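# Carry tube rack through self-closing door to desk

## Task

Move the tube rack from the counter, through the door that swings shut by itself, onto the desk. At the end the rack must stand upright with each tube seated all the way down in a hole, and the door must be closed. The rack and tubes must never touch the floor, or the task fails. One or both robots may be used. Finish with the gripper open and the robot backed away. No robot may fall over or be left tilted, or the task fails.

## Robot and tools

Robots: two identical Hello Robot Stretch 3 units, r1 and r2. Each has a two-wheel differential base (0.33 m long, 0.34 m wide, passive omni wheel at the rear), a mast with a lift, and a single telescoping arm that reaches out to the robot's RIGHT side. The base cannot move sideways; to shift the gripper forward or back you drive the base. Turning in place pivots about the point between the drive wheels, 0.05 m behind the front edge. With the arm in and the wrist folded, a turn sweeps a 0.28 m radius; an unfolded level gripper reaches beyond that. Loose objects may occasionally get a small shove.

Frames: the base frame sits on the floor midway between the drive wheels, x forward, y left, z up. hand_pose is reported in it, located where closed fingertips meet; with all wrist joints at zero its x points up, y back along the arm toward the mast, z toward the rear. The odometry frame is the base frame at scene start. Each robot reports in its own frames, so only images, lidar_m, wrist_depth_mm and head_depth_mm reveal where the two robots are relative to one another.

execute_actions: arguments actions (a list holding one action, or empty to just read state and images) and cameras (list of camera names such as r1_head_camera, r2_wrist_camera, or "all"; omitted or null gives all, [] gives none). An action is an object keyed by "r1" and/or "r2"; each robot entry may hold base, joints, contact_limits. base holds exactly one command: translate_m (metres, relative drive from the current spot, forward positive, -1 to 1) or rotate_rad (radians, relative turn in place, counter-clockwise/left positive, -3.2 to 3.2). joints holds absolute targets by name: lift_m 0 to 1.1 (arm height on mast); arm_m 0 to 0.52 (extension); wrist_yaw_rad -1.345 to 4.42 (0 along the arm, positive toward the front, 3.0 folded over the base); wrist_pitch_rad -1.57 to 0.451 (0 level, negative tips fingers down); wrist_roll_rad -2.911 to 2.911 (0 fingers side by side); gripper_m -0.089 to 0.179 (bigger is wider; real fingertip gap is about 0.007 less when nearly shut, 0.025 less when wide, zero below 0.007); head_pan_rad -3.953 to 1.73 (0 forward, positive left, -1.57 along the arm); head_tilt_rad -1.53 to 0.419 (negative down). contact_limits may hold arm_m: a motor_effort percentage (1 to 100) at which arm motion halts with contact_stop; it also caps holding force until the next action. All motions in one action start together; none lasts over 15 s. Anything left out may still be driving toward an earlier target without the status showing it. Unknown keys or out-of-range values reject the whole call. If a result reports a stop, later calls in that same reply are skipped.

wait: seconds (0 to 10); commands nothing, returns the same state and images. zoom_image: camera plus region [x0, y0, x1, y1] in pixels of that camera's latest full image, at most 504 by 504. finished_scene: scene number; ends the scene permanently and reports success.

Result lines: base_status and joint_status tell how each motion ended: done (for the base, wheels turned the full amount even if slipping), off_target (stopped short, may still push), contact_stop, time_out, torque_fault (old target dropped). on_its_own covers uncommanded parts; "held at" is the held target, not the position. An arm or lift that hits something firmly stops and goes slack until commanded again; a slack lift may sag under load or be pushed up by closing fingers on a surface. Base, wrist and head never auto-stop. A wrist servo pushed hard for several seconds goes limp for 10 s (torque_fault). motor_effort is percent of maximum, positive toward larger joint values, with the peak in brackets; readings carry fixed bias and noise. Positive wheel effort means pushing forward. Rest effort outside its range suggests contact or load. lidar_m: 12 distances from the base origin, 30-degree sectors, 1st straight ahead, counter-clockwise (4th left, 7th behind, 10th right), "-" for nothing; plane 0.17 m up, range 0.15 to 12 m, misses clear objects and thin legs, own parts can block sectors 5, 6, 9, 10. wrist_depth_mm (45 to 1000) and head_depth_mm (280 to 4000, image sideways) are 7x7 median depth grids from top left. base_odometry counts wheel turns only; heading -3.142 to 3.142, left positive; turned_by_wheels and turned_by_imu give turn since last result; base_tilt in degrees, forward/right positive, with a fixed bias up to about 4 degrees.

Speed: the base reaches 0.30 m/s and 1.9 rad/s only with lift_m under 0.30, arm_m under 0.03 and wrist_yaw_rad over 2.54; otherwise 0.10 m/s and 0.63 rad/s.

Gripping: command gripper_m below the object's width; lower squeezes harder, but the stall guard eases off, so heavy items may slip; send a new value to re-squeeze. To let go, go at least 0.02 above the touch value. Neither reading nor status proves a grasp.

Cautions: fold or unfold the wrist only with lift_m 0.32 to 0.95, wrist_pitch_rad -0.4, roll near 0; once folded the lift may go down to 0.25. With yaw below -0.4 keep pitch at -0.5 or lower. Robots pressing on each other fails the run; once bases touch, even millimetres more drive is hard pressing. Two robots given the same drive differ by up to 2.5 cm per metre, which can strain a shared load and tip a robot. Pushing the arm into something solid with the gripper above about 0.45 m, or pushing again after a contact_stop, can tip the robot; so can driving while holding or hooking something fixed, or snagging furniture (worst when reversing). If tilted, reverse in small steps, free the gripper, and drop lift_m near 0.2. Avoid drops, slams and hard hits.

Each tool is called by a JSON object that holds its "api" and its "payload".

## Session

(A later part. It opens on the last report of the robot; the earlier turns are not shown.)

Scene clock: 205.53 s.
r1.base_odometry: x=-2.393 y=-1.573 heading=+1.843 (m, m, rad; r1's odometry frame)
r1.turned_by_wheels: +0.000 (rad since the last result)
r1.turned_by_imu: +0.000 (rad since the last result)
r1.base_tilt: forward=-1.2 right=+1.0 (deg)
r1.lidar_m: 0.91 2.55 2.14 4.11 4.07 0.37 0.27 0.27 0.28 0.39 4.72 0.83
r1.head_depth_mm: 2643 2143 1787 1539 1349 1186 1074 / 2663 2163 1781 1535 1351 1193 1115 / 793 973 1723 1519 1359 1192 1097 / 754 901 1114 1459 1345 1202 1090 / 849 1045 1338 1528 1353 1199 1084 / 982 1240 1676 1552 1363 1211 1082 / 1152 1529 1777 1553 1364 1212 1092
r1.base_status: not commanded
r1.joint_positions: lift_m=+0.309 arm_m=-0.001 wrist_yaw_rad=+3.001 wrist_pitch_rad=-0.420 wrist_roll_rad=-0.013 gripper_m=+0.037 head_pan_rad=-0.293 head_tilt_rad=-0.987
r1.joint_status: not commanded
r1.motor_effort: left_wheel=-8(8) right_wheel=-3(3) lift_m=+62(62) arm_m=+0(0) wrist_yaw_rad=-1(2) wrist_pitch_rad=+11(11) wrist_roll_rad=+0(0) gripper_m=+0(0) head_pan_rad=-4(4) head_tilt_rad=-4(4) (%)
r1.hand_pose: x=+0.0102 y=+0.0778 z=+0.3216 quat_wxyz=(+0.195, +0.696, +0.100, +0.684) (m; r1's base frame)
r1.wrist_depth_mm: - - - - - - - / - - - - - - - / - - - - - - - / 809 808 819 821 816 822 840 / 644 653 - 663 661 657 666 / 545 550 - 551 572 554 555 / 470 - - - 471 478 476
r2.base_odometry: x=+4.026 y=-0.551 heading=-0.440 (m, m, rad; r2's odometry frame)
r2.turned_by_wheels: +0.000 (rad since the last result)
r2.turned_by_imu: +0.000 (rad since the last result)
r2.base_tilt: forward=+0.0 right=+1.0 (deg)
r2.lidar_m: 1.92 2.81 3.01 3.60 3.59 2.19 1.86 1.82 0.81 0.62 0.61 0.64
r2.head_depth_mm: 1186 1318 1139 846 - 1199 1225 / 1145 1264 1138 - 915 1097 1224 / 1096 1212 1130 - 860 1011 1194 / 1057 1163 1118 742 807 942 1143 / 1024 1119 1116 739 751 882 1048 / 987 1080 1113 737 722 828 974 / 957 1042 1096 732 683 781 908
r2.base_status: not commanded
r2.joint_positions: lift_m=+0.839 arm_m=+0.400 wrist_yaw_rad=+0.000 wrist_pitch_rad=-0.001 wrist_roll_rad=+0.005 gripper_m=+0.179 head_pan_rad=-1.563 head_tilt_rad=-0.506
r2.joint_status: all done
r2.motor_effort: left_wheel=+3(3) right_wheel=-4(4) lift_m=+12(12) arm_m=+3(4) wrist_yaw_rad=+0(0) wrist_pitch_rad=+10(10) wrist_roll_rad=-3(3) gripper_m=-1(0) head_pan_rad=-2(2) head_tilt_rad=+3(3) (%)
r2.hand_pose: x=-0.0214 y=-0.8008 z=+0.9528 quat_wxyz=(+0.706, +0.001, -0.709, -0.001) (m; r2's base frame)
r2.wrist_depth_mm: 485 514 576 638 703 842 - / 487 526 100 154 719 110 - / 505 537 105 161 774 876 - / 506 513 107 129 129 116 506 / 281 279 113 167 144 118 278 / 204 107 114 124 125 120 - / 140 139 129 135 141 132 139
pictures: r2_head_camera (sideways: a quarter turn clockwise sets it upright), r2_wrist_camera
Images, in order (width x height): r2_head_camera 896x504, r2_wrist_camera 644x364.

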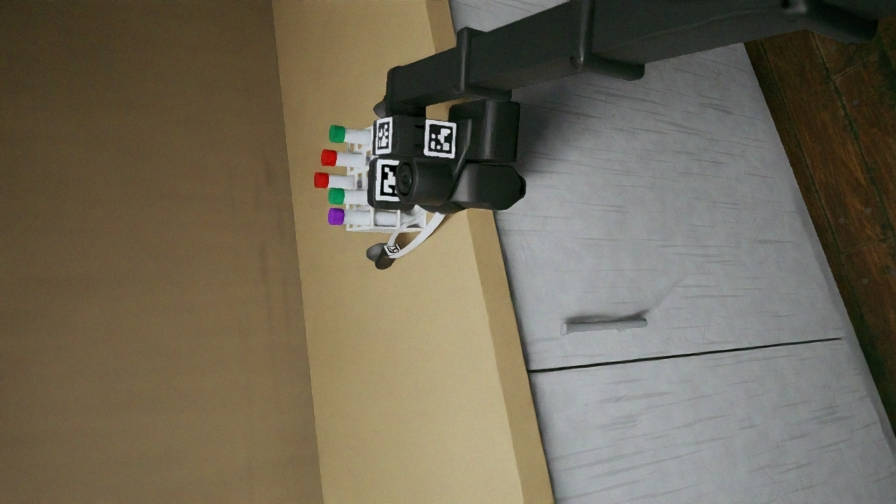

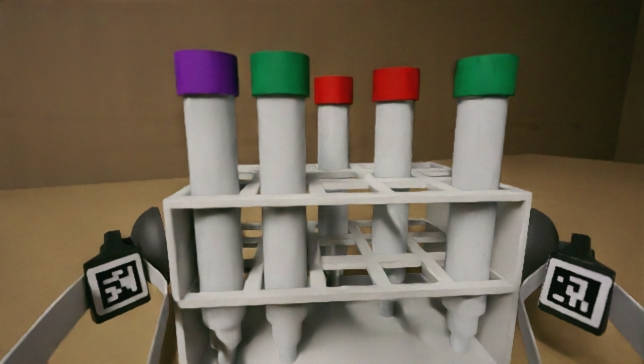

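{"api": "execute_actions", "payload": {"actions": [{"r2":{"joints":{"gripper_m":0.08}}}], "cameras": ["r2_wrist_camera"]}}

{"api": "execute_actions", "payload": {"actions": [{"r2":{"joints":{"lift_m":0.87}}}], "cameras": ["r2_head_camera","r2_wrist_camera"]}}

Scene clock: 211.23 s.
r1.base_odometry: x=-2.393 y=-1.573 heading=+1.843 (m, m, rad; r1's odometry frame)
r1.turned_by_wheels: +0.000 (rad since the last result)
r1.turned_by_imu: +0.001 (rad since the last result)
r1.base_tilt: forward=-1.2 right=+1.0 (deg)
r1.lidar_m: 0.92 2.54 2.13 4.07 4.06 0.37 0.27 0.27 0.28 0.39 4.72 0.83
r1.head_depth_mm: 2621 2144 1770 1524 1344 1198 1070 / 2674 2150 1778 1544 1345 1193 1105 / 791 977 1725 1510 1351 1200 1096 / 757 901 1120 1443 1353 1200 1083 / 851 1042 1332 1536 1359 1203 1077 / 980 1235 1688 1553 1366 1205 1084 / 1152 1538 1772 1558 1357 1214 1083
r1.base_status: not commanded
r1.joint_positions: lift_m=+0.309 arm_m=-0.001 wrist_yaw_rad=+3.001 wrist_pitch_rad=-0.420 wrist_roll_rad=-0.013 gripper_m=+0.037 head_pan_rad=-0.293 head_tilt_rad=-0.987
r1.joint_status: not commanded
r1.motor_effort: left_wheel=-8(8) right_wheel=-3(3) lift_m=+62(63) arm_m=-1(0) wrist_yaw_rad=-1(2) wrist_pitch_rad=+11(11) wrist_roll_rad=+0(1) gripper_m=+0(1) head_pan_rad=-4(5) head_tilt_rad=-4(4) (%)
r1.hand_pose: x=+0.0102 y=+0.0778 z=+0.3216 quat_wxyz=(+0.195, +0.696, +0.100, +0.684) (m; r1's base frame)
r1.wrist_depth_mm: - - - - - - - / - - - - - - - / - - - - - - - / 818 818 821 818 826 842 827 / 645 653 - 663 658 666 674 / 542 552 - 547 577 545 564 / 466 - - - 472 477 473
r2.base_odometry: x=+4.026 y=-0.551 heading=-0.440 (m, m, rad; r2's odometry frame)
r2.turned_by_wheels: +0.000 (rad since the last result)
r2.turned_by_imu: +0.000 (rad since the last result)
r2.base_tilt: forward=+0.0 right=+1.0 (deg)
r2.lidar_m: 1.91 2.81 2.98 3.62 3.59 2.19 1.86 1.82 0.81 0.62 0.61 0.64
r2.head_depth_mm: 1186 1316 1140 846 - 1195 1225 / 1134 1263 1136 - 915 1094 1228 / 1099 1208 1131 - 859 1011 1196 / 1058 1165 1124 742 805 944 1139 / 1024 1118 1115 740 752 881 1046 / 986 1080 1106 735 721 827 973 / 956 1045 1099 733 685 781 910
r2.base_status: not commanded
r2.joint_positions: lift_m=+0.839 arm_m=+0.400 wrist_yaw_rad=+0.000 wrist_pitch_rad=-0.001 wrist_roll_rad=+0.005 gripper_m=+0.082 head_pan_rad=-1.563 head_tilt_rad=-0.506
r2.joint_status: all done
r2.motor_effort: left_wheel=+2(2) right_wheel=-4(4) lift_m=+12(12) arm_m=+2(3) wrist_yaw_rad=-1(0) wrist_pitch_rad=+10(10) wrist_roll_rad=-2(2) gripper_m=-35(100) head_pan_rad=-2(3) head_tilt_rad=+4(4) (%)
r2.hand_pose: x=-0.0214 y=-0.8008 z=+0.9528 quat_wxyz=(+0.706, +0.001, -0.708, -0.001) (m; r2's base frame)
r2.wrist_depth_mm: 473 524 580 644 728 852 - / 485 539 103 108 715 818 - / 495 547 109 163 740 894 - / 495 524 110 114 144 126 504 / 280 308 113 143 151 128 276 / 192 - 115 122 139 131 197 / - 145 129 135 142 138 139
pictures: r2_wrist_camera
Images, in order (width x height): r2_wrist_camera 644x364.

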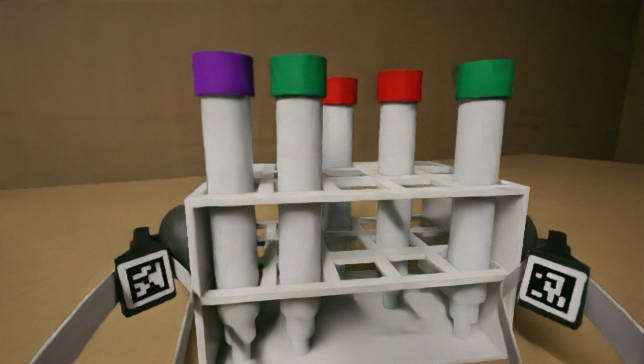

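Scene clock: 212.33 s.
r1.base_odometry: x=-2.393 y=-1.573 heading=+1.843 (m, m, rad; r1's odometry frame)
r1.turned_by_wheels: +0.000 (rad since the last result)
r1.turned_by_imu: +0.000 (rad since the last result)
r1.base_tilt: forward=-1.1 right=+1.0 (deg)
r1.lidar_m: 0.92 2.54 2.13 4.11 4.06 0.37 0.27 0.27 0.28 0.39 4.71 0.83
r1.head_depth_mm: 2669 2131 1788 1524 1341 1191 1074 / 2703 2148 1788 1535 1348 1202 1106 / 789 975 1713 1510 1341 1197 1094 / 752 898 1113 1455 1346 1201 1093 / 850 1042 1336 1514 1364 1196 1078 / 983 1246 1688 1543 1366 1205 1092 / 1152 1527 1806 1542 1355 1208 1087
r1.base_status: not commanded
r1.joint_positions: lift_m=+0.309 arm_m=-0.001 wrist_yaw_rad=+3.001 wrist_pitch_rad=-0.420 wrist_roll_rad=-0.013 gripper_m=+0.037 head_pan_rad=-0.293 head_tilt_rad=-0.987
r1.joint_status: not commanded
r1.motor_effort: left_wheel=-8(8) right_wheel=-3(3) lift_m=+62(62) arm_m=+0(0) wrist_yaw_rad=-1(2) wrist_pitch_rad=+11(11) wrist_roll_rad=-1(0) gripper_m=+0(0) head_pan_rad=-5(6) head_tilt_rad=-4(3) (%)
r1.hand_pose: x=+0.0102 y=+0.0778 z=+0.3216 quat_wxyz=(+0.195, +0.696, +0.100, +0.684) (m; r1's base frame)
r1.wrist_depth_mm: - - - - - - - / - - - - - - - / - - - - - - - / 813 808 822 816 823 828 824 / 659 652 - 668 665 658 664 / 546 546 - 547 575 556 557 / 472 - - - 473 476 474
r2.base_odometry: x=+4.026 y=-0.551 heading=-0.440 (m, m, rad; r2's odometry frame)
r2.turned_by_wheels: +0.000 (rad since the last result)
r2.turned_by_imu: +0.000 (rad since the last result)
r2.base_tilt: forward=+0.0 right=+1.0 (deg)
r2.lidar_m: 1.91 2.81 3.00 3.63 3.60 2.19 1.85 1.83 0.81 0.62 0.61 0.64
r2.head_depth_mm: 1181 1319 1137 830 - 1186 1198 / 1141 1260 1223 826 914 1096 1224 / 1096 1214 1218 776 855 1016 1193 / 1056 1160 1121 743 805 942 1145 / 1022 1124 1119 739 753 881 1048 / 987 1081 1108 736 720 828 973 / 958 1040 1099 734 684 780 908
r2.base_status: not commanded
r2.joint_positions: lift_m=+0.869 arm_m=+0.400 wrist_yaw_rad=+0.000 wrist_pitch_rad=-0.007 wrist_roll_rad=+0.004 gripper_m=+0.086 head_pan_rad=-1.563 head_tilt_rad=-0.506
r2.joint_status: all done
r2.on_its_own: gripper_m is held at +0.087, not at your +0.080, by its stall guard, which is still easing
r2.motor_effort: left_wheel=+3(3) right_wheel=-3(4) lift_m=+34(36) arm_m=+3(3) wrist_yaw_rad=-1(1) wrist_pitch_rad=+12(12) wrist_roll_rad=-2(2) gripper_m=-4(34) head_pan_rad=-3(3) head_tilt_rad=+4(4) (%)
r2.hand_pose: x=-0.0214 y=-0.8007 z=+0.9822 quat_wxyz=(+0.706, +0.003, -0.708, -0.003) (m; r2's base frame)
r2.wrist_depth_mm: 481 524 577 647 720 827 - / 488 531 582 682 721 866 - / 498 547 138 189 166 924 - / 511 545 131 135 161 544 648 / 356 388 124 180 161 135 352 / 247 - 118 124 153 130 253 / 197 187 119 148 152 132 178
pictures: r2_head_camera (sideways: a quarter turn clockwise sets it upright), r2_wrist_camera
Images, in order (width x height): r2_head_camera 896x504, r2_wrist_camera 644x364.

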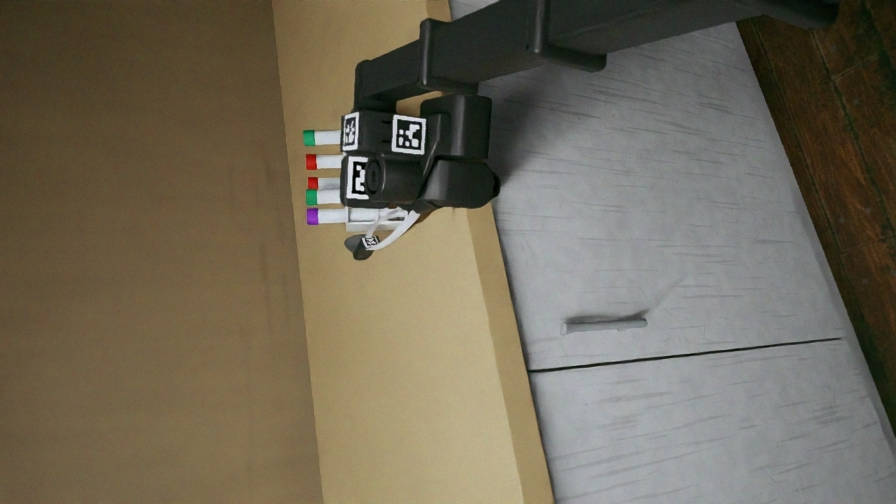

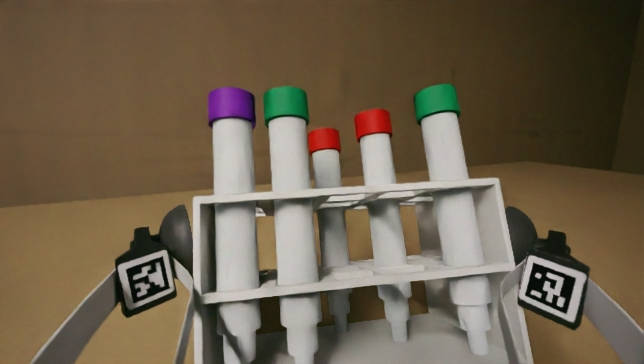

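{"api": "execute_actions", "payload": {"actions": [{"r2":{"joints":{"lift_m":0.84}}}], "cameras": ["r2_wrist_camera"]}}

{"api": "execute_actions", "payload": {"actions": [{"r2":{"joints":{"gripper_m":0.179}}}], "cameras": ["r2_head_camera","r2_wrist_camera"]}}

{"api": "zoom_image", "payload": {"camera": "r2_head_camera", "region": [280,60,520,300]}}

Scene clock: 224.77 s.
r1.base_odometry: x=-2.393 y=-1.573 heading=+1.843 (m, m, rad; r1's odometry frame)
r1.turned_by_wheels: +0.000 (rad since the last result)
r1.turned_by_imu: +0.001 (rad since the last result)
r1.base_tilt: forward=-1.1 right=+0.9 (deg)
r1.lidar_m: 0.92 2.55 2.13 4.09 4.08 0.37 0.27 0.27 0.28 0.39 4.72 0.83
r1.head_depth_mm: 2670 2150 1795 1528 1343 1190 1076 / 2691 2136 1806 1524 1346 1195 1108 / 788 973 1714 1508 1351 1192 1094 / 753 899 1107 1448 1353 1207 1083 / 856 1043 1343 1540 1355 1198 1087 / 980 1242 1674 1569 1357 1205 1088 / 1153 1519 1778 1559 1364 1212 1087
r1.base_status: not commanded
r1.joint_positions: lift_m=+0.309 arm_m=-0.001 wrist_yaw_rad=+3.001 wrist_pitch_rad=-0.420 wrist_roll_rad=-0.013 gripper_m=+0.037 head_pan_rad=-0.293 head_tilt_rad=-0.987
r1.joint_status: not commanded
r1.motor_effort: left_wheel=-8(8) right_wheel=-2(3) lift_m=+62(62) arm_m=+0(0) wrist_yaw_rad=-1(2) wrist_pitch_rad=+11(11) wrist_roll_rad=-1(0) gripper_m=+0(0) head_pan_rad=-4(4) head_tilt_rad=-4(5) (%)
r1.hand_pose: x=+0.0102 y=+0.0778 z=+0.3216 quat_wxyz=(+0.195, +0.696, +0.100, +0.684) (m; r1's base frame)
r1.wrist_depth_mm: - - - - - - - / - - - - - - - / - - - - - - - / 811 805 822 824 829 822 837 / 649 654 - 657 659 660 660 / 543 547 - 550 570 554 555 / 469 - - - 475 476 477
r2.base_odometry: x=+4.026 y=-0.551 heading=-0.440 (m, m, rad; r2's odometry frame)
r2.turned_by_wheels: +0.000 (rad since the last result)
r2.turned_by_imu: +0.000 (rad since the last result)
r2.base_tilt: forward=+0.0 right=+1.0 (deg)
r2.lidar_m: 1.92 2.81 3.02 3.64 3.60 2.19 1.85 1.83 0.81 0.62 0.61 0.64
r2.head_depth_mm: 1185 1318 1140 847 - 1182 1226 / 1139 1265 1137 - 913 1092 1227 / 1099 1214 1128 - 858 1011 1194 / 1054 1158 1123 742 806 944 1141 / 1022 1119 1113 738 751 884 1048 / 987 1080 1105 735 721 828 972 / 955 1043 1099 734 684 781 907
r2.base_status: not commanded
r2.joint_positions: lift_m=+0.841 arm_m=+0.400 wrist_yaw_rad=+0.000 wrist_pitch_rad=-0.005 wrist_roll_rad=+0.004 gripper_m=+0.105 head_pan_rad=-1.563 head_tilt_rad=-0.506
r2.joint_status: all done
r2.on_its_own: gripper_m is held at +0.104, not at your +0.080, by its stall guard, which is not easing now
r2.motor_effort: left_wheel=+2(3) right_wheel=-4(4) lift_m=+12(31) arm_m=+4(3) wrist_yaw_rad=+0(0) wrist_pitch_rad=+11(12) wrist_roll_rad=-2(2) gripper_m=-24(23) head_pan_rad=-2(4) head_tilt_rad=+4(3) (%)
r2.hand_pose: x=-0.0214 y=-0.8007 z=+0.9539 quat_wxyz=(+0.706, +0.002, -0.708, -0.002) (m; r2's base frame)
r2.wrist_depth_mm: 475 518 574 630 716 823 - / 496 543 106 162 709 816 - / 498 542 110 164 738 916 - / 504 515 112 116 144 127 508 / 282 308 116 143 152 128 277 / 192 - 117 124 138 131 192 / - 148 132 136 141 141 140
pictures: r2_wrist_camera
Images, in order (width x height): r2_wrist_camera 644x364.

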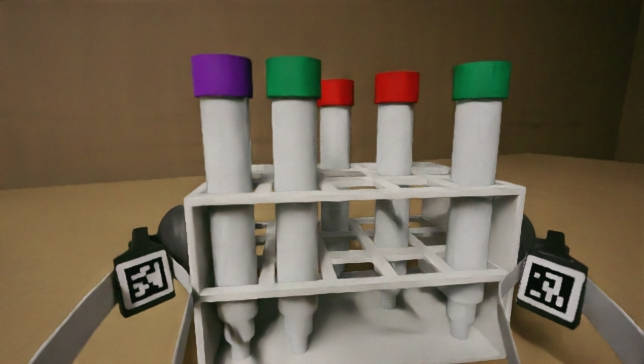

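Scene clock: 226.00 s.
r1.base_odometry: x=-2.393 y=-1.573 heading=+1.843 (m, m, rad; r1's odometry frame)
r1.turned_by_wheels: +0.000 (rad since the last result)
r1.turned_by_imu: +0.000 (rad since the last result)
r1.base_tilt: forward=-1.1 right=+1.0 (deg)
r1.lidar_m: 0.92 2.54 2.13 4.11 4.07 0.37 0.27 0.27 0.28 0.39 4.72 0.83
r1.head_depth_mm: 2671 2140 1785 1539 1345 1196 1070 / 2680 2144 1777 1534 1334 1192 1113 / 792 980 1686 1499 1346 1207 1096 / 754 900 1111 1462 1355 1202 1086 / 851 1042 1337 1537 1352 1206 1086 / 985 1241 1678 1539 1357 1208 1082 / 1153 1535 1782 1559 1354 1214 1085
r1.base_status: not commanded
r1.joint_positions: lift_m=+0.309 arm_m=-0.001 wrist_yaw_rad=+3.001 wrist_pitch_rad=-0.420 wrist_roll_rad=-0.013 gripper_m=+0.037 head_pan_rad=-0.293 head_tilt_rad=-0.987
r1.joint_status: not commanded
r1.motor_effort: left_wheel=-8(7) right_wheel=-2(2) lift_m=+62(62) arm_m=+0(0) wrist_yaw_rad=-2(0) wrist_pitch_rad=+11(11) wrist_roll_rad=-1(0) gripper_m=+0(0) head_pan_rad=-4(5) head_tilt_rad=-4(4) (%)
r1.hand_pose: x=+0.0102 y=+0.0778 z=+0.3216 quat_wxyz=(+0.195, +0.696, +0.100, +0.684) (m; r1's base frame)
r1.wrist_depth_mm: - - - - - - - / - - - - - - - / - - - - - - - / 809 814 820 822 824 827 828 / 651 657 - 658 666 670 665 / 546 545 - 548 571 550 555 / 467 - - - 474 475 476
r2.base_odometry: x=+4.026 y=-0.551 heading=-0.440 (m, m, rad; r2's odometry frame)
r2.turned_by_wheels: +0.000 (rad since the last result)
r2.turned_by_imu: +0.000 (rad since the last result)
r2.base_tilt: forward=+0.0 right=+1.1 (deg)
r2.lidar_m: 1.92 2.81 2.99 3.64 3.58 2.19 1.86 1.83 0.81 0.62 0.61 0.64
r2.head_depth_mm: 1182 1315 1141 846 - 1184 1223 / 1135 1260 1137 - 915 1093 1225 / 1095 1209 1127 - 860 1014 1199 / 1057 1165 1122 742 805 944 1139 / 1022 1121 1115 738 752 884 1048 / 991 1080 1111 736 721 828 973 / 957 1042 1099 733 686 781 906
r2.base_status: not commanded
r2.joint_positions: lift_m=+0.841 arm_m=+0.400 wrist_yaw_rad=+0.000 wrist_pitch_rad=-0.003 wrist_roll_rad=+0.004 gripper_m=+0.179 head_pan_rad=-1.563 head_tilt_rad=-0.506
r2.joint_status: all done
r2.motor_effort: left_wheel=+2(2) right_wheel=-3(4) lift_m=+13(12) arm_m=+3(3) wrist_yaw_rad=-1(1) wrist_pitch_rad=+10(11) wrist_roll_rad=-2(2) gripper_m=+1(96) head_pan_rad=-2(4) head_tilt_rad=+3(4) (%)
r2.hand_pose: x=-0.0214 y=-0.8008 z=+0.9544 quat_wxyz=(+0.706, +0.001, -0.708, -0.001) (m; r2's base frame)
r2.wrist_depth_mm: 482 526 576 651 720 844 - / 495 533 107 162 725 830 - / 505 538 112 165 726 914 - / 496 520 114 117 139 132 513 / 283 312 117 146 153 128 283 / 209 182 119 124 156 131 - / 142 149 131 137 144 141 141
pictures: r2_head_camera (sideways: a quarter turn clockwise sets it upright), r2_wrist_camera
Images, in order (width x height): r2_head_camera 896x504, r2_wrist_camera 644x364.

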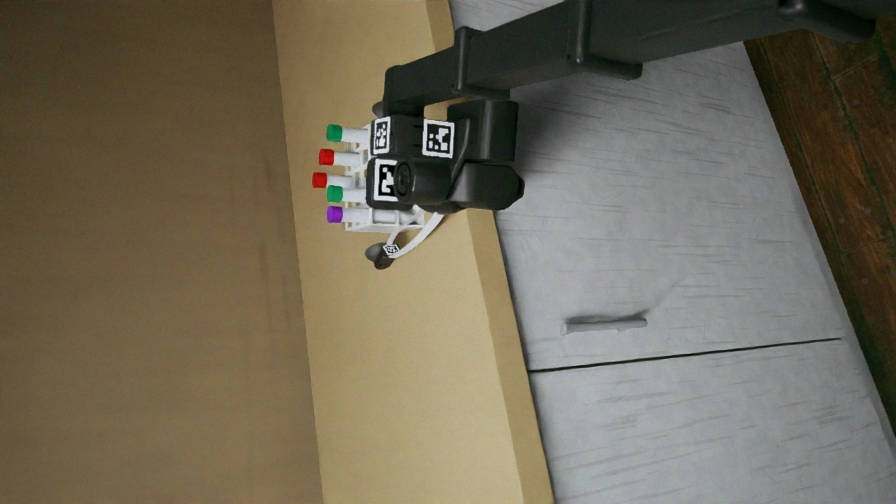

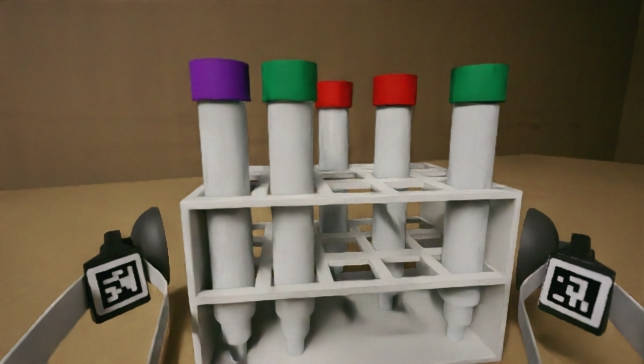

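Region (280, 60, 520, 300) of r2_head_camera's 896x504 image, scaled by 2.100, with more detail than that image has.

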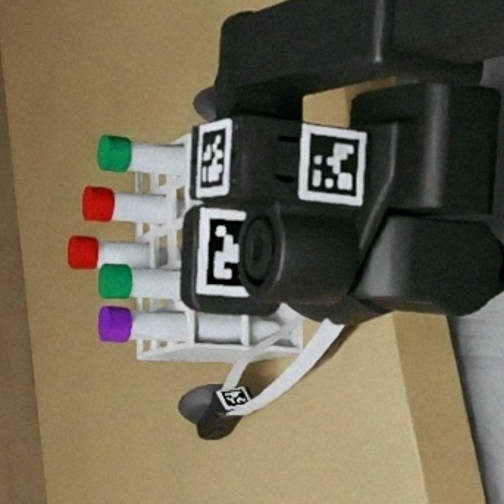

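{"api": "execute_actions", "payload": {"actions": [{"r2":{"base":{"translate_m":-0.016},"joints":{"wrist_yaw_rad":0.07,"lift_m":0.848}}}], "cameras": []}}

{"api": "execute_actions", "payload": {"actions": [{"r2":{"joints":{"arm_m":0.422}}}], "cameras": ["r2_wrist_camera"]}}

{"api": "execute_actions", "payload": {"actions": [{"r2":{"joints":{"gripper_m":0.104}}}], "cameras": ["r2_wrist_camera"]}}

{"api": "execute_actions", "payload": {"actions": [{"r2":{"joints":{"lift_m":0.87}}}], "cameras": ["r2_wrist_camera"]}}

Scene clock: 235.07 s.
r1.base_odometry: x=-2.393 y=-1.573 heading=+1.843 (m, m, rad; r1's odometry frame)
r1.turned_by_wheels: +0.000 (rad since the last result)
r1.turned_by_imu: +0.001 (rad since the last result)
r1.base_tilt: forward=-1.2 right=+1.0 (deg)
r1.lidar_m: 0.91 2.54 2.12 4.12 4.06 0.37 0.27 0.27 0.28 0.39 4.71 0.83
r1.head_depth_mm: 2642 2137 1780 1535 1349 1203 1068 / 2684 2141 1781 1533 1340 1191 1103 / 790 973 1706 1503 1349 1199 1096 / 755 898 1106 1452 1356 1201 1091 / 851 1046 1340 1533 1359 1206 1085 / 974 1232 1683 1549 1366 1212 1086 / 1147 1532 1795 1554 1357 1205 1084
r1.base_status: not commanded
r1.joint_positions: lift_m=+0.309 arm_m=-0.001 wrist_yaw_rad=+3.001 wrist_pitch_rad=-0.420 wrist_roll_rad=-0.013 gripper_m=+0.037 head_pan_rad=-0.293 head_tilt_rad=-0.987
r1.joint_status: not commanded
r1.motor_effort: left_wheel=-8(7) right_wheel=-2(3) lift_m=+62(62) arm_m=+0(0) wrist_yaw_rad=-1(1) wrist_pitch_rad=+11(11) wrist_roll_rad=+0(0) gripper_m=+0(0) head_pan_rad=-5(4) head_tilt_rad=-4(5) (%)
r1.hand_pose: x=+0.0102 y=+0.0778 z=+0.3216 quat_wxyz=(+0.195, +0.696, +0.100, +0.684) (m; r1's base frame)
r1.wrist_depth_mm: - - - - - - - / - - - - - - - / - - - - - - - / 811 810 819 825 832 841 825 / 661 649 - 662 664 662 667 / 545 549 - 553 569 552 551 / 468 - - - 473 476 478
r2.base_odometry: x=+4.012 y=-0.545 heading=-0.439 (m, m, rad; r2's odometry frame)
r2.turned_by_wheels: +0.000 (rad since the last result)
r2.turned_by_imu: +0.000 (rad since the last result)
r2.base_tilt: forward=+0.0 right=+1.0 (deg)
r2.lidar_m: 1.93 2.82 3.04 3.63 3.58 2.18 1.84 1.81 0.82 0.63 0.61 0.65
r2.head_depth_mm: 1186 1324 1141 863 - 1195 1229 / 1147 1268 1136 - 924 1106 1227 / 1104 1220 1170 - 867 1025 1192 / 1066 1169 1121 743 815 953 1163 / 1028 1126 1113 739 764 892 1066 / 993 1082 1107 736 731 838 985 / 960 1048 1103 734 693 788 917
r2.base_status: done
r2.joint_positions: lift_m=+0.847 arm_m=+0.400 wrist_yaw_rad=+0.068 wrist_pitch_rad=-0.002 wrist_roll_rad=+0.004 gripper_m=+0.179 head_pan_rad=-1.563 head_tilt_rad=-0.506
r2.joint_status: all done
r2.motor_effort: left_wheel=+2(2) right_wheel=-4(12) lift_m=+34(34) arm_m=+4(4) wrist_yaw_rad=+2(0) wrist_pitch_rad=+10(10) wrist_roll_rad=-2(2) gripper_m=+0(1) head_pan_rad=-3(3) head_tilt_rad=+4(4) (%)
r2.hand_pose: x=-0.0040 y=-0.8002 z=+0.9615 quat_wxyz=(+0.706, +0.025, -0.708, +0.023) (m; r2's base frame)
r2.wrist_depth_mm: 493 528 577 631 703 819 888 / 510 538 574 646 699 794 922 / 513 550 113 162 701 833 958 / 505 557 120 136 146 410 559 / 301 333 118 123 152 123 301 / 215 196 123 125 132 127 - / 151 158 135 147 154 143 151
pictures: none
No camera images: the call's "cameras" was empty. Leave "cameras" out to get every camera's image.

Scene clock: 236.13 s.
r1.base_odometry: x=-2.393 y=-1.573 heading=+1.843 (m, m, rad; r1's odometry frame)
r1.turned_by_wheels: +0.000 (rad since the last result)
r1.turned_by_imu: +0.000 (rad since the last result)
r1.base_tilt: forward=-1.1 right=+1.1 (deg)
r1.lidar_m: 0.91 2.54 2.12 4.12 4.07 0.37 0.27 0.27 0.28 0.39 4.73 0.83
r1.head_depth_mm: 2675 2158 1788 1530 1332 1191 1073 / 2695 2146 1772 1531 1350 1196 1106 / 791 976 1699 1511 1352 1203 1091 / 754 898 1120 1470 1359 1195 1090 / 852 1042 1349 1523 1360 1204 1079 / 984 1238 1676 1553 1358 1206 1083 / 1154 1519 1781 1551 1352 1208 1081
r1.base_status: not commanded
r1.joint_positions: lift_m=+0.309 arm_m=-0.001 wrist_yaw_rad=+3.001 wrist_pitch_rad=-0.420 wrist_roll_rad=-0.013 gripper_m=+0.037 head_pan_rad=-0.293 head_tilt_rad=-0.987
r1.joint_status: not commanded
r1.motor_effort: left_wheel=-8(8) right_wheel=-2(3) lift_m=+62(62) arm_m=+0(0) wrist_yaw_rad=-1(1) wrist_pitch_rad=+11(11) wrist_roll_rad=+0(0) gripper_m=-1(0) head_pan_rad=-4(4) head_tilt_rad=-3(4) (%)
r1.hand_pose: x=+0.0102 y=+0.0778 z=+0.3216 quat_wxyz=(+0.195, +0.696, +0.100, +0.684) (m; r1's base frame)
r1.wrist_depth_mm: - - - - - - - / - - - - - - - / - - - - - - - / 813 811 815 815 828 837 815 / 655 653 - 662 659 668 665 / 547 541 - 556 577 557 555 / 473 - - - 471 476 475
r2.base_odometry: x=+4.012 y=-0.545 heading=-0.439 (m, m, rad; r2's odometry frame)
r2.turned_by_wheels: +0.000 (rad since the last result)
r2.turned_by_imu: +0.000 (rad since the last result)
r2.base_tilt: forward=+0.0 right=+1.0 (deg)
r2.lidar_m: 1.93 2.82 3.04 3.60 3.58 2.18 1.84 1.81 0.82 0.63 0.61 0.65
r2.head_depth_mm: 1187 1324 1138 863 - 1196 1227 / 1147 1271 1225 - 925 1106 1226 / 1102 1218 1216 - 866 1026 1200 / 1065 1170 1121 751 816 952 1165 / 1028 1128 1114 738 764 893 1063 / 994 1088 1107 735 731 841 984 / 963 1050 1101 733 693 789 923
r2.base_status: not commanded
r2.joint_positions: lift_m=+0.847 arm_m=+0.422 wrist_yaw_rad=+0.068 wrist_pitch_rad=-0.002 wrist_roll_rad=+0.004 gripper_m=+0.179 head_pan_rad=-1.563 head_tilt_rad=-0.506
r2.joint_status: all done
r2.motor_effort: left_wheel=+2(2) right_wheel=-3(3) lift_m=+34(34) arm_m=+3(3) wrist_yaw_rad=+2(1) wrist_pitch_rad=+10(10) wrist_roll_rad=-2(2) gripper_m=+0(0) head_pan_rad=-2(2) head_tilt_rad=+4(4) (%)
r2.hand_pose: x=-0.0039 y=-0.8222 z=+0.9615 quat_wxyz=(+0.706, +0.025, -0.708, +0.023) (m; r2's base frame)
r2.wrist_depth_mm: 478 509 561 605 678 764 848 / 483 529 97 612 691 745 882 / 498 537 97 153 740 110 918 / 498 541 101 149 138 115 549 / 305 322 102 105 139 114 317 / 215 102 107 133 141 118 - / 150 151 109 117 140 126 151
pictures: r2_wrist_camera
Images, in order (width x height): r2_wrist_camera 644x364.

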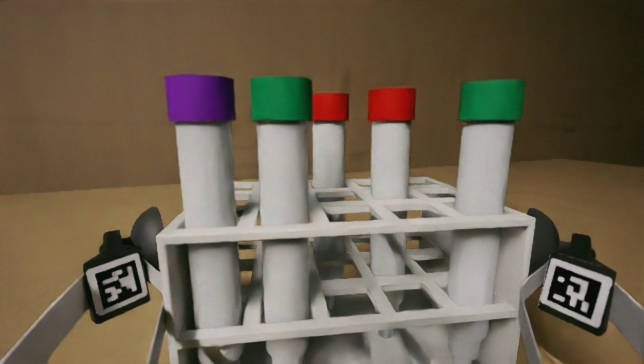

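Scene clock: 237.37 s.
r1.base_odometry: x=-2.393 y=-1.573 heading=+1.843 (m, m, rad; r1's odometry frame)
r1.turned_by_wheels: +0.000 (rad since the last result)
r1.turned_by_imu: +0.000 (rad since the last result)
r1.base_tilt: forward=-1.1 right=+1.0 (deg)
r1.lidar_m: 0.91 2.54 2.12 4.12 4.06 0.37 0.27 0.27 0.28 0.39 4.69 0.83
r1.head_depth_mm: 2681 2131 1787 1531 1340 1190 1075 / 2663 2140 1786 1538 1338 1199 1109 / 793 983 1693 1503 1336 1191 1095 / 754 900 1114 1449 1349 1201 1088 / 854 1047 1340 1521 1359 1201 1084 / 979 1246 1681 1554 1355 1212 1080 / 1150 1524 1765 1558 1371 1204 1087
r1.base_status: not commanded
r1.joint_positions: lift_m=+0.309 arm_m=-0.001 wrist_yaw_rad=+3.001 wrist_pitch_rad=-0.420 wrist_roll_rad=-0.013 gripper_m=+0.037 head_pan_rad=-0.293 head_tilt_rad=-0.987
r1.joint_status: not commanded
r1.motor_effort: left_wheel=-8(8) right_wheel=-3(2) lift_m=+62(62) arm_m=+0(0) wrist_yaw_rad=-1(1) wrist_pitch_rad=+11(11) wrist_roll_rad=-1(0) gripper_m=+0(1) head_pan_rad=-4(4) head_tilt_rad=-4(4) (%)
r1.hand_pose: x=+0.0102 y=+0.0778 z=+0.3216 quat_wxyz=(+0.195, +0.696, +0.100, +0.684) (m; r1's base frame)
r1.wrist_depth_mm: - - - - - - - / - - - - - - - / - - - - - - - / 814 812 815 828 818 823 834 / 650 656 - 660 668 661 666 / 546 549 - 556 569 546 556 / 466 - - - 476 473 472
r2.base_odometry: x=+4.012 y=-0.545 heading=-0.439 (m, m, rad; r2's odometry frame)
r2.turned_by_wheels: +0.000 (rad since the last result)
r2.turned_by_imu: +0.000 (rad since the last result)
r2.base_tilt: forward=+0.0 right=+1.0 (deg)
r2.lidar_m: 1.92 2.83 3.01 3.64 3.57 2.19 1.84 1.81 0.82 0.63 0.61 0.65
r2.head_depth_mm: 1190 1330 1142 863 - 1194 1228 / 1147 1269 1227 - 926 1106 1221 / 1105 1218 1216 - 866 1021 1193 / 1066 1171 1126 745 814 953 1168 / 1028 1127 1114 739 764 891 1065 / 994 1090 1108 737 731 838 985 / 961 1045 1104 733 695 792 919
r2.base_status: not commanded
r2.joint_positions: lift_m=+0.847 arm_m=+0.422 wrist_yaw_rad=+0.069 wrist_pitch_rad=-0.002 wrist_roll_rad=+0.004 gripper_m=+0.105 head_pan_rad=-1.563 head_tilt_rad=-0.506
r2.joint_status: all done
r2.motor_effort: left_wheel=+2(2) right_wheel=-4(4) lift_m=+34(34) arm_m=+4(4) wrist_yaw_rad=+1(2) wrist_pitch_rad=+10(10) wrist_roll_rad=-2(2) gripper_m=-25(100) head_pan_rad=-1(3) head_tilt_rad=+3(4) (%)
r2.hand_pose: x=-0.0038 y=-0.8222 z=+0.9615 quat_wxyz=(+0.705, +0.025, -0.708, +0.023) (m; r2's base frame)
r2.wrist_depth_mm: 480 509 555 598 678 737 852 / 483 523 549 616 699 753 905 / 502 549 101 109 721 809 906 / 495 536 129 112 147 412 551 / 301 335 105 112 151 129 304 / 207 - 109 118 141 131 212 / - 159 112 123 146 144 151
pictures: r2_wrist_camera
Images, in order (width x height): r2_wrist_camera 644x364.

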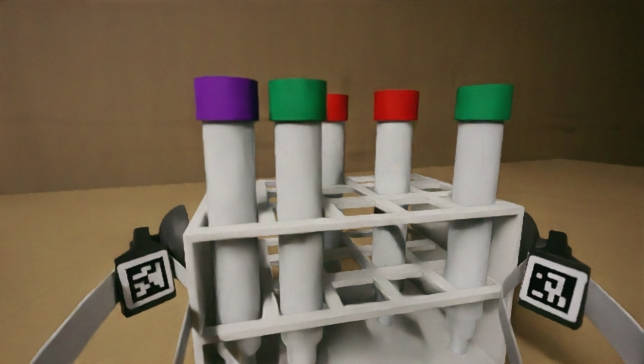

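Scene clock: 238.30 s.
r1.base_odometry: x=-2.393 y=-1.573 heading=+1.843 (m, m, rad; r1's odometry frame)
r1.turned_by_wheels: +0.000 (rad since the last result)
r1.turned_by_imu: +0.000 (rad since the last result)
r1.base_tilt: forward=-1.1 right=+1.0 (deg)
r1.lidar_m: 0.92 2.54 2.13 4.10 4.07 0.37 0.27 0.27 0.28 0.39 4.70 0.83
r1.head_depth_mm: 2668 2140 1773 1533 1337 1195 1069 / 2675 2132 1790 1528 1334 1193 1108 / 792 973 1700 1510 1356 1198 1094 / 753 903 1118 1449 1340 1199 1090 / 854 1041 1347 1518 1349 1206 1081 / 987 1244 1674 1548 1357 1214 1086 / 1156 1515 1774 1552 1363 1207 1083
r1.base_status: not commanded
r1.joint_positions: lift_m=+0.309 arm_m=-0.001 wrist_yaw_rad=+3.001 wrist_pitch_rad=-0.420 wrist_roll_rad=-0.013 gripper_m=+0.037 head_pan_rad=-0.293 head_tilt_rad=-0.987
r1.joint_status: not commanded
r1.motor_effort: left_wheel=-8(8) right_wheel=-3(2) lift_m=+62(62) arm_m=+0(0) wrist_yaw_rad=-1(1) wrist_pitch_rad=+11(11) wrist_roll_rad=+0(0) gripper_m=+0(1) head_pan_rad=-4(4) head_tilt_rad=-4(4) (%)
r1.hand_pose: x=+0.0102 y=+0.0778 z=+0.3216 quat_wxyz=(+0.195, +0.696, +0.100, +0.684) (m; r1's base frame)
r1.wrist_depth_mm: - - - - - - - / - - - - - - - / - - - - - - - / 813 811 826 822 834 832 832 / 653 654 - 661 669 665 664 / 548 550 - 552 573 551 557 / 469 - - - 473 477 476
r2.base_odometry: x=+4.012 y=-0.545 heading=-0.439 (m, m, rad; r2's odometry frame)
r2.turned_by_wheels: +0.000 (rad since the last result)
r2.turned_by_imu: +0.000 (rad since the last result)
r2.base_tilt: forward=+0.1 right=+1.1 (deg)
r2.lidar_m: 1.92 2.83 3.02 3.61 3.58 2.18 1.84 1.81 0.82 0.63 0.61 0.65
r2.head_depth_mm: 1189 1324 1139 848 - 1204 1202 / 1140 1268 1226 836 923 1109 1219 / 1100 1219 1242 789 866 1022 1194 / 1065 1171 1120 748 815 955 1164 / 1028 1127 1115 738 765 892 1064 / 993 1082 1109 735 731 839 984 / 959 1049 1104 734 693 792 921
r2.base_status: not commanded
r2.joint_positions: lift_m=+0.869 arm_m=+0.422 wrist_yaw_rad=+0.069 wrist_pitch_rad=-0.007 wrist_roll_rad=+0.004 gripper_m=+0.108 head_pan_rad=-1.563 head_tilt_rad=-0.506
r2.joint_status: all done
r2.motor_effort: left_wheel=+2(2) right_wheel=-3(3) lift_m=+34(36) arm_m=+4(3) wrist_yaw_rad=+1(0) wrist_pitch_rad=+12(13) wrist_roll_rad=-2(2) gripper_m=-23(25) head_pan_rad=-3(3) head_tilt_rad=+4(4) (%)
r2.hand_pose: x=-0.0038 y=-0.8221 z=+0.9823 quat_wxyz=(+0.706, +0.027, -0.708, +0.022) (m; r2's base frame)
r2.wrist_depth_mm: 483 513 564 615 679 750 835 / 485 526 563 625 684 797 900 / 495 540 117 157 156 811 933 / 510 538 485 173 155 637 626 / 356 386 111 118 154 133 353 / 247 - 110 120 143 131 253 / 192 188 107 116 155 134 178
pictures: r2_wrist_camera
Images, in order (width x height): r2_wrist_camera 644x364.

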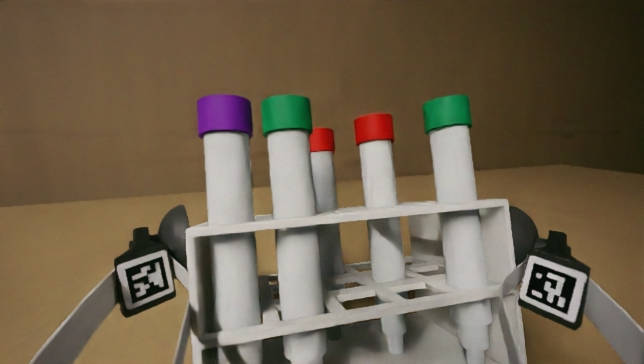

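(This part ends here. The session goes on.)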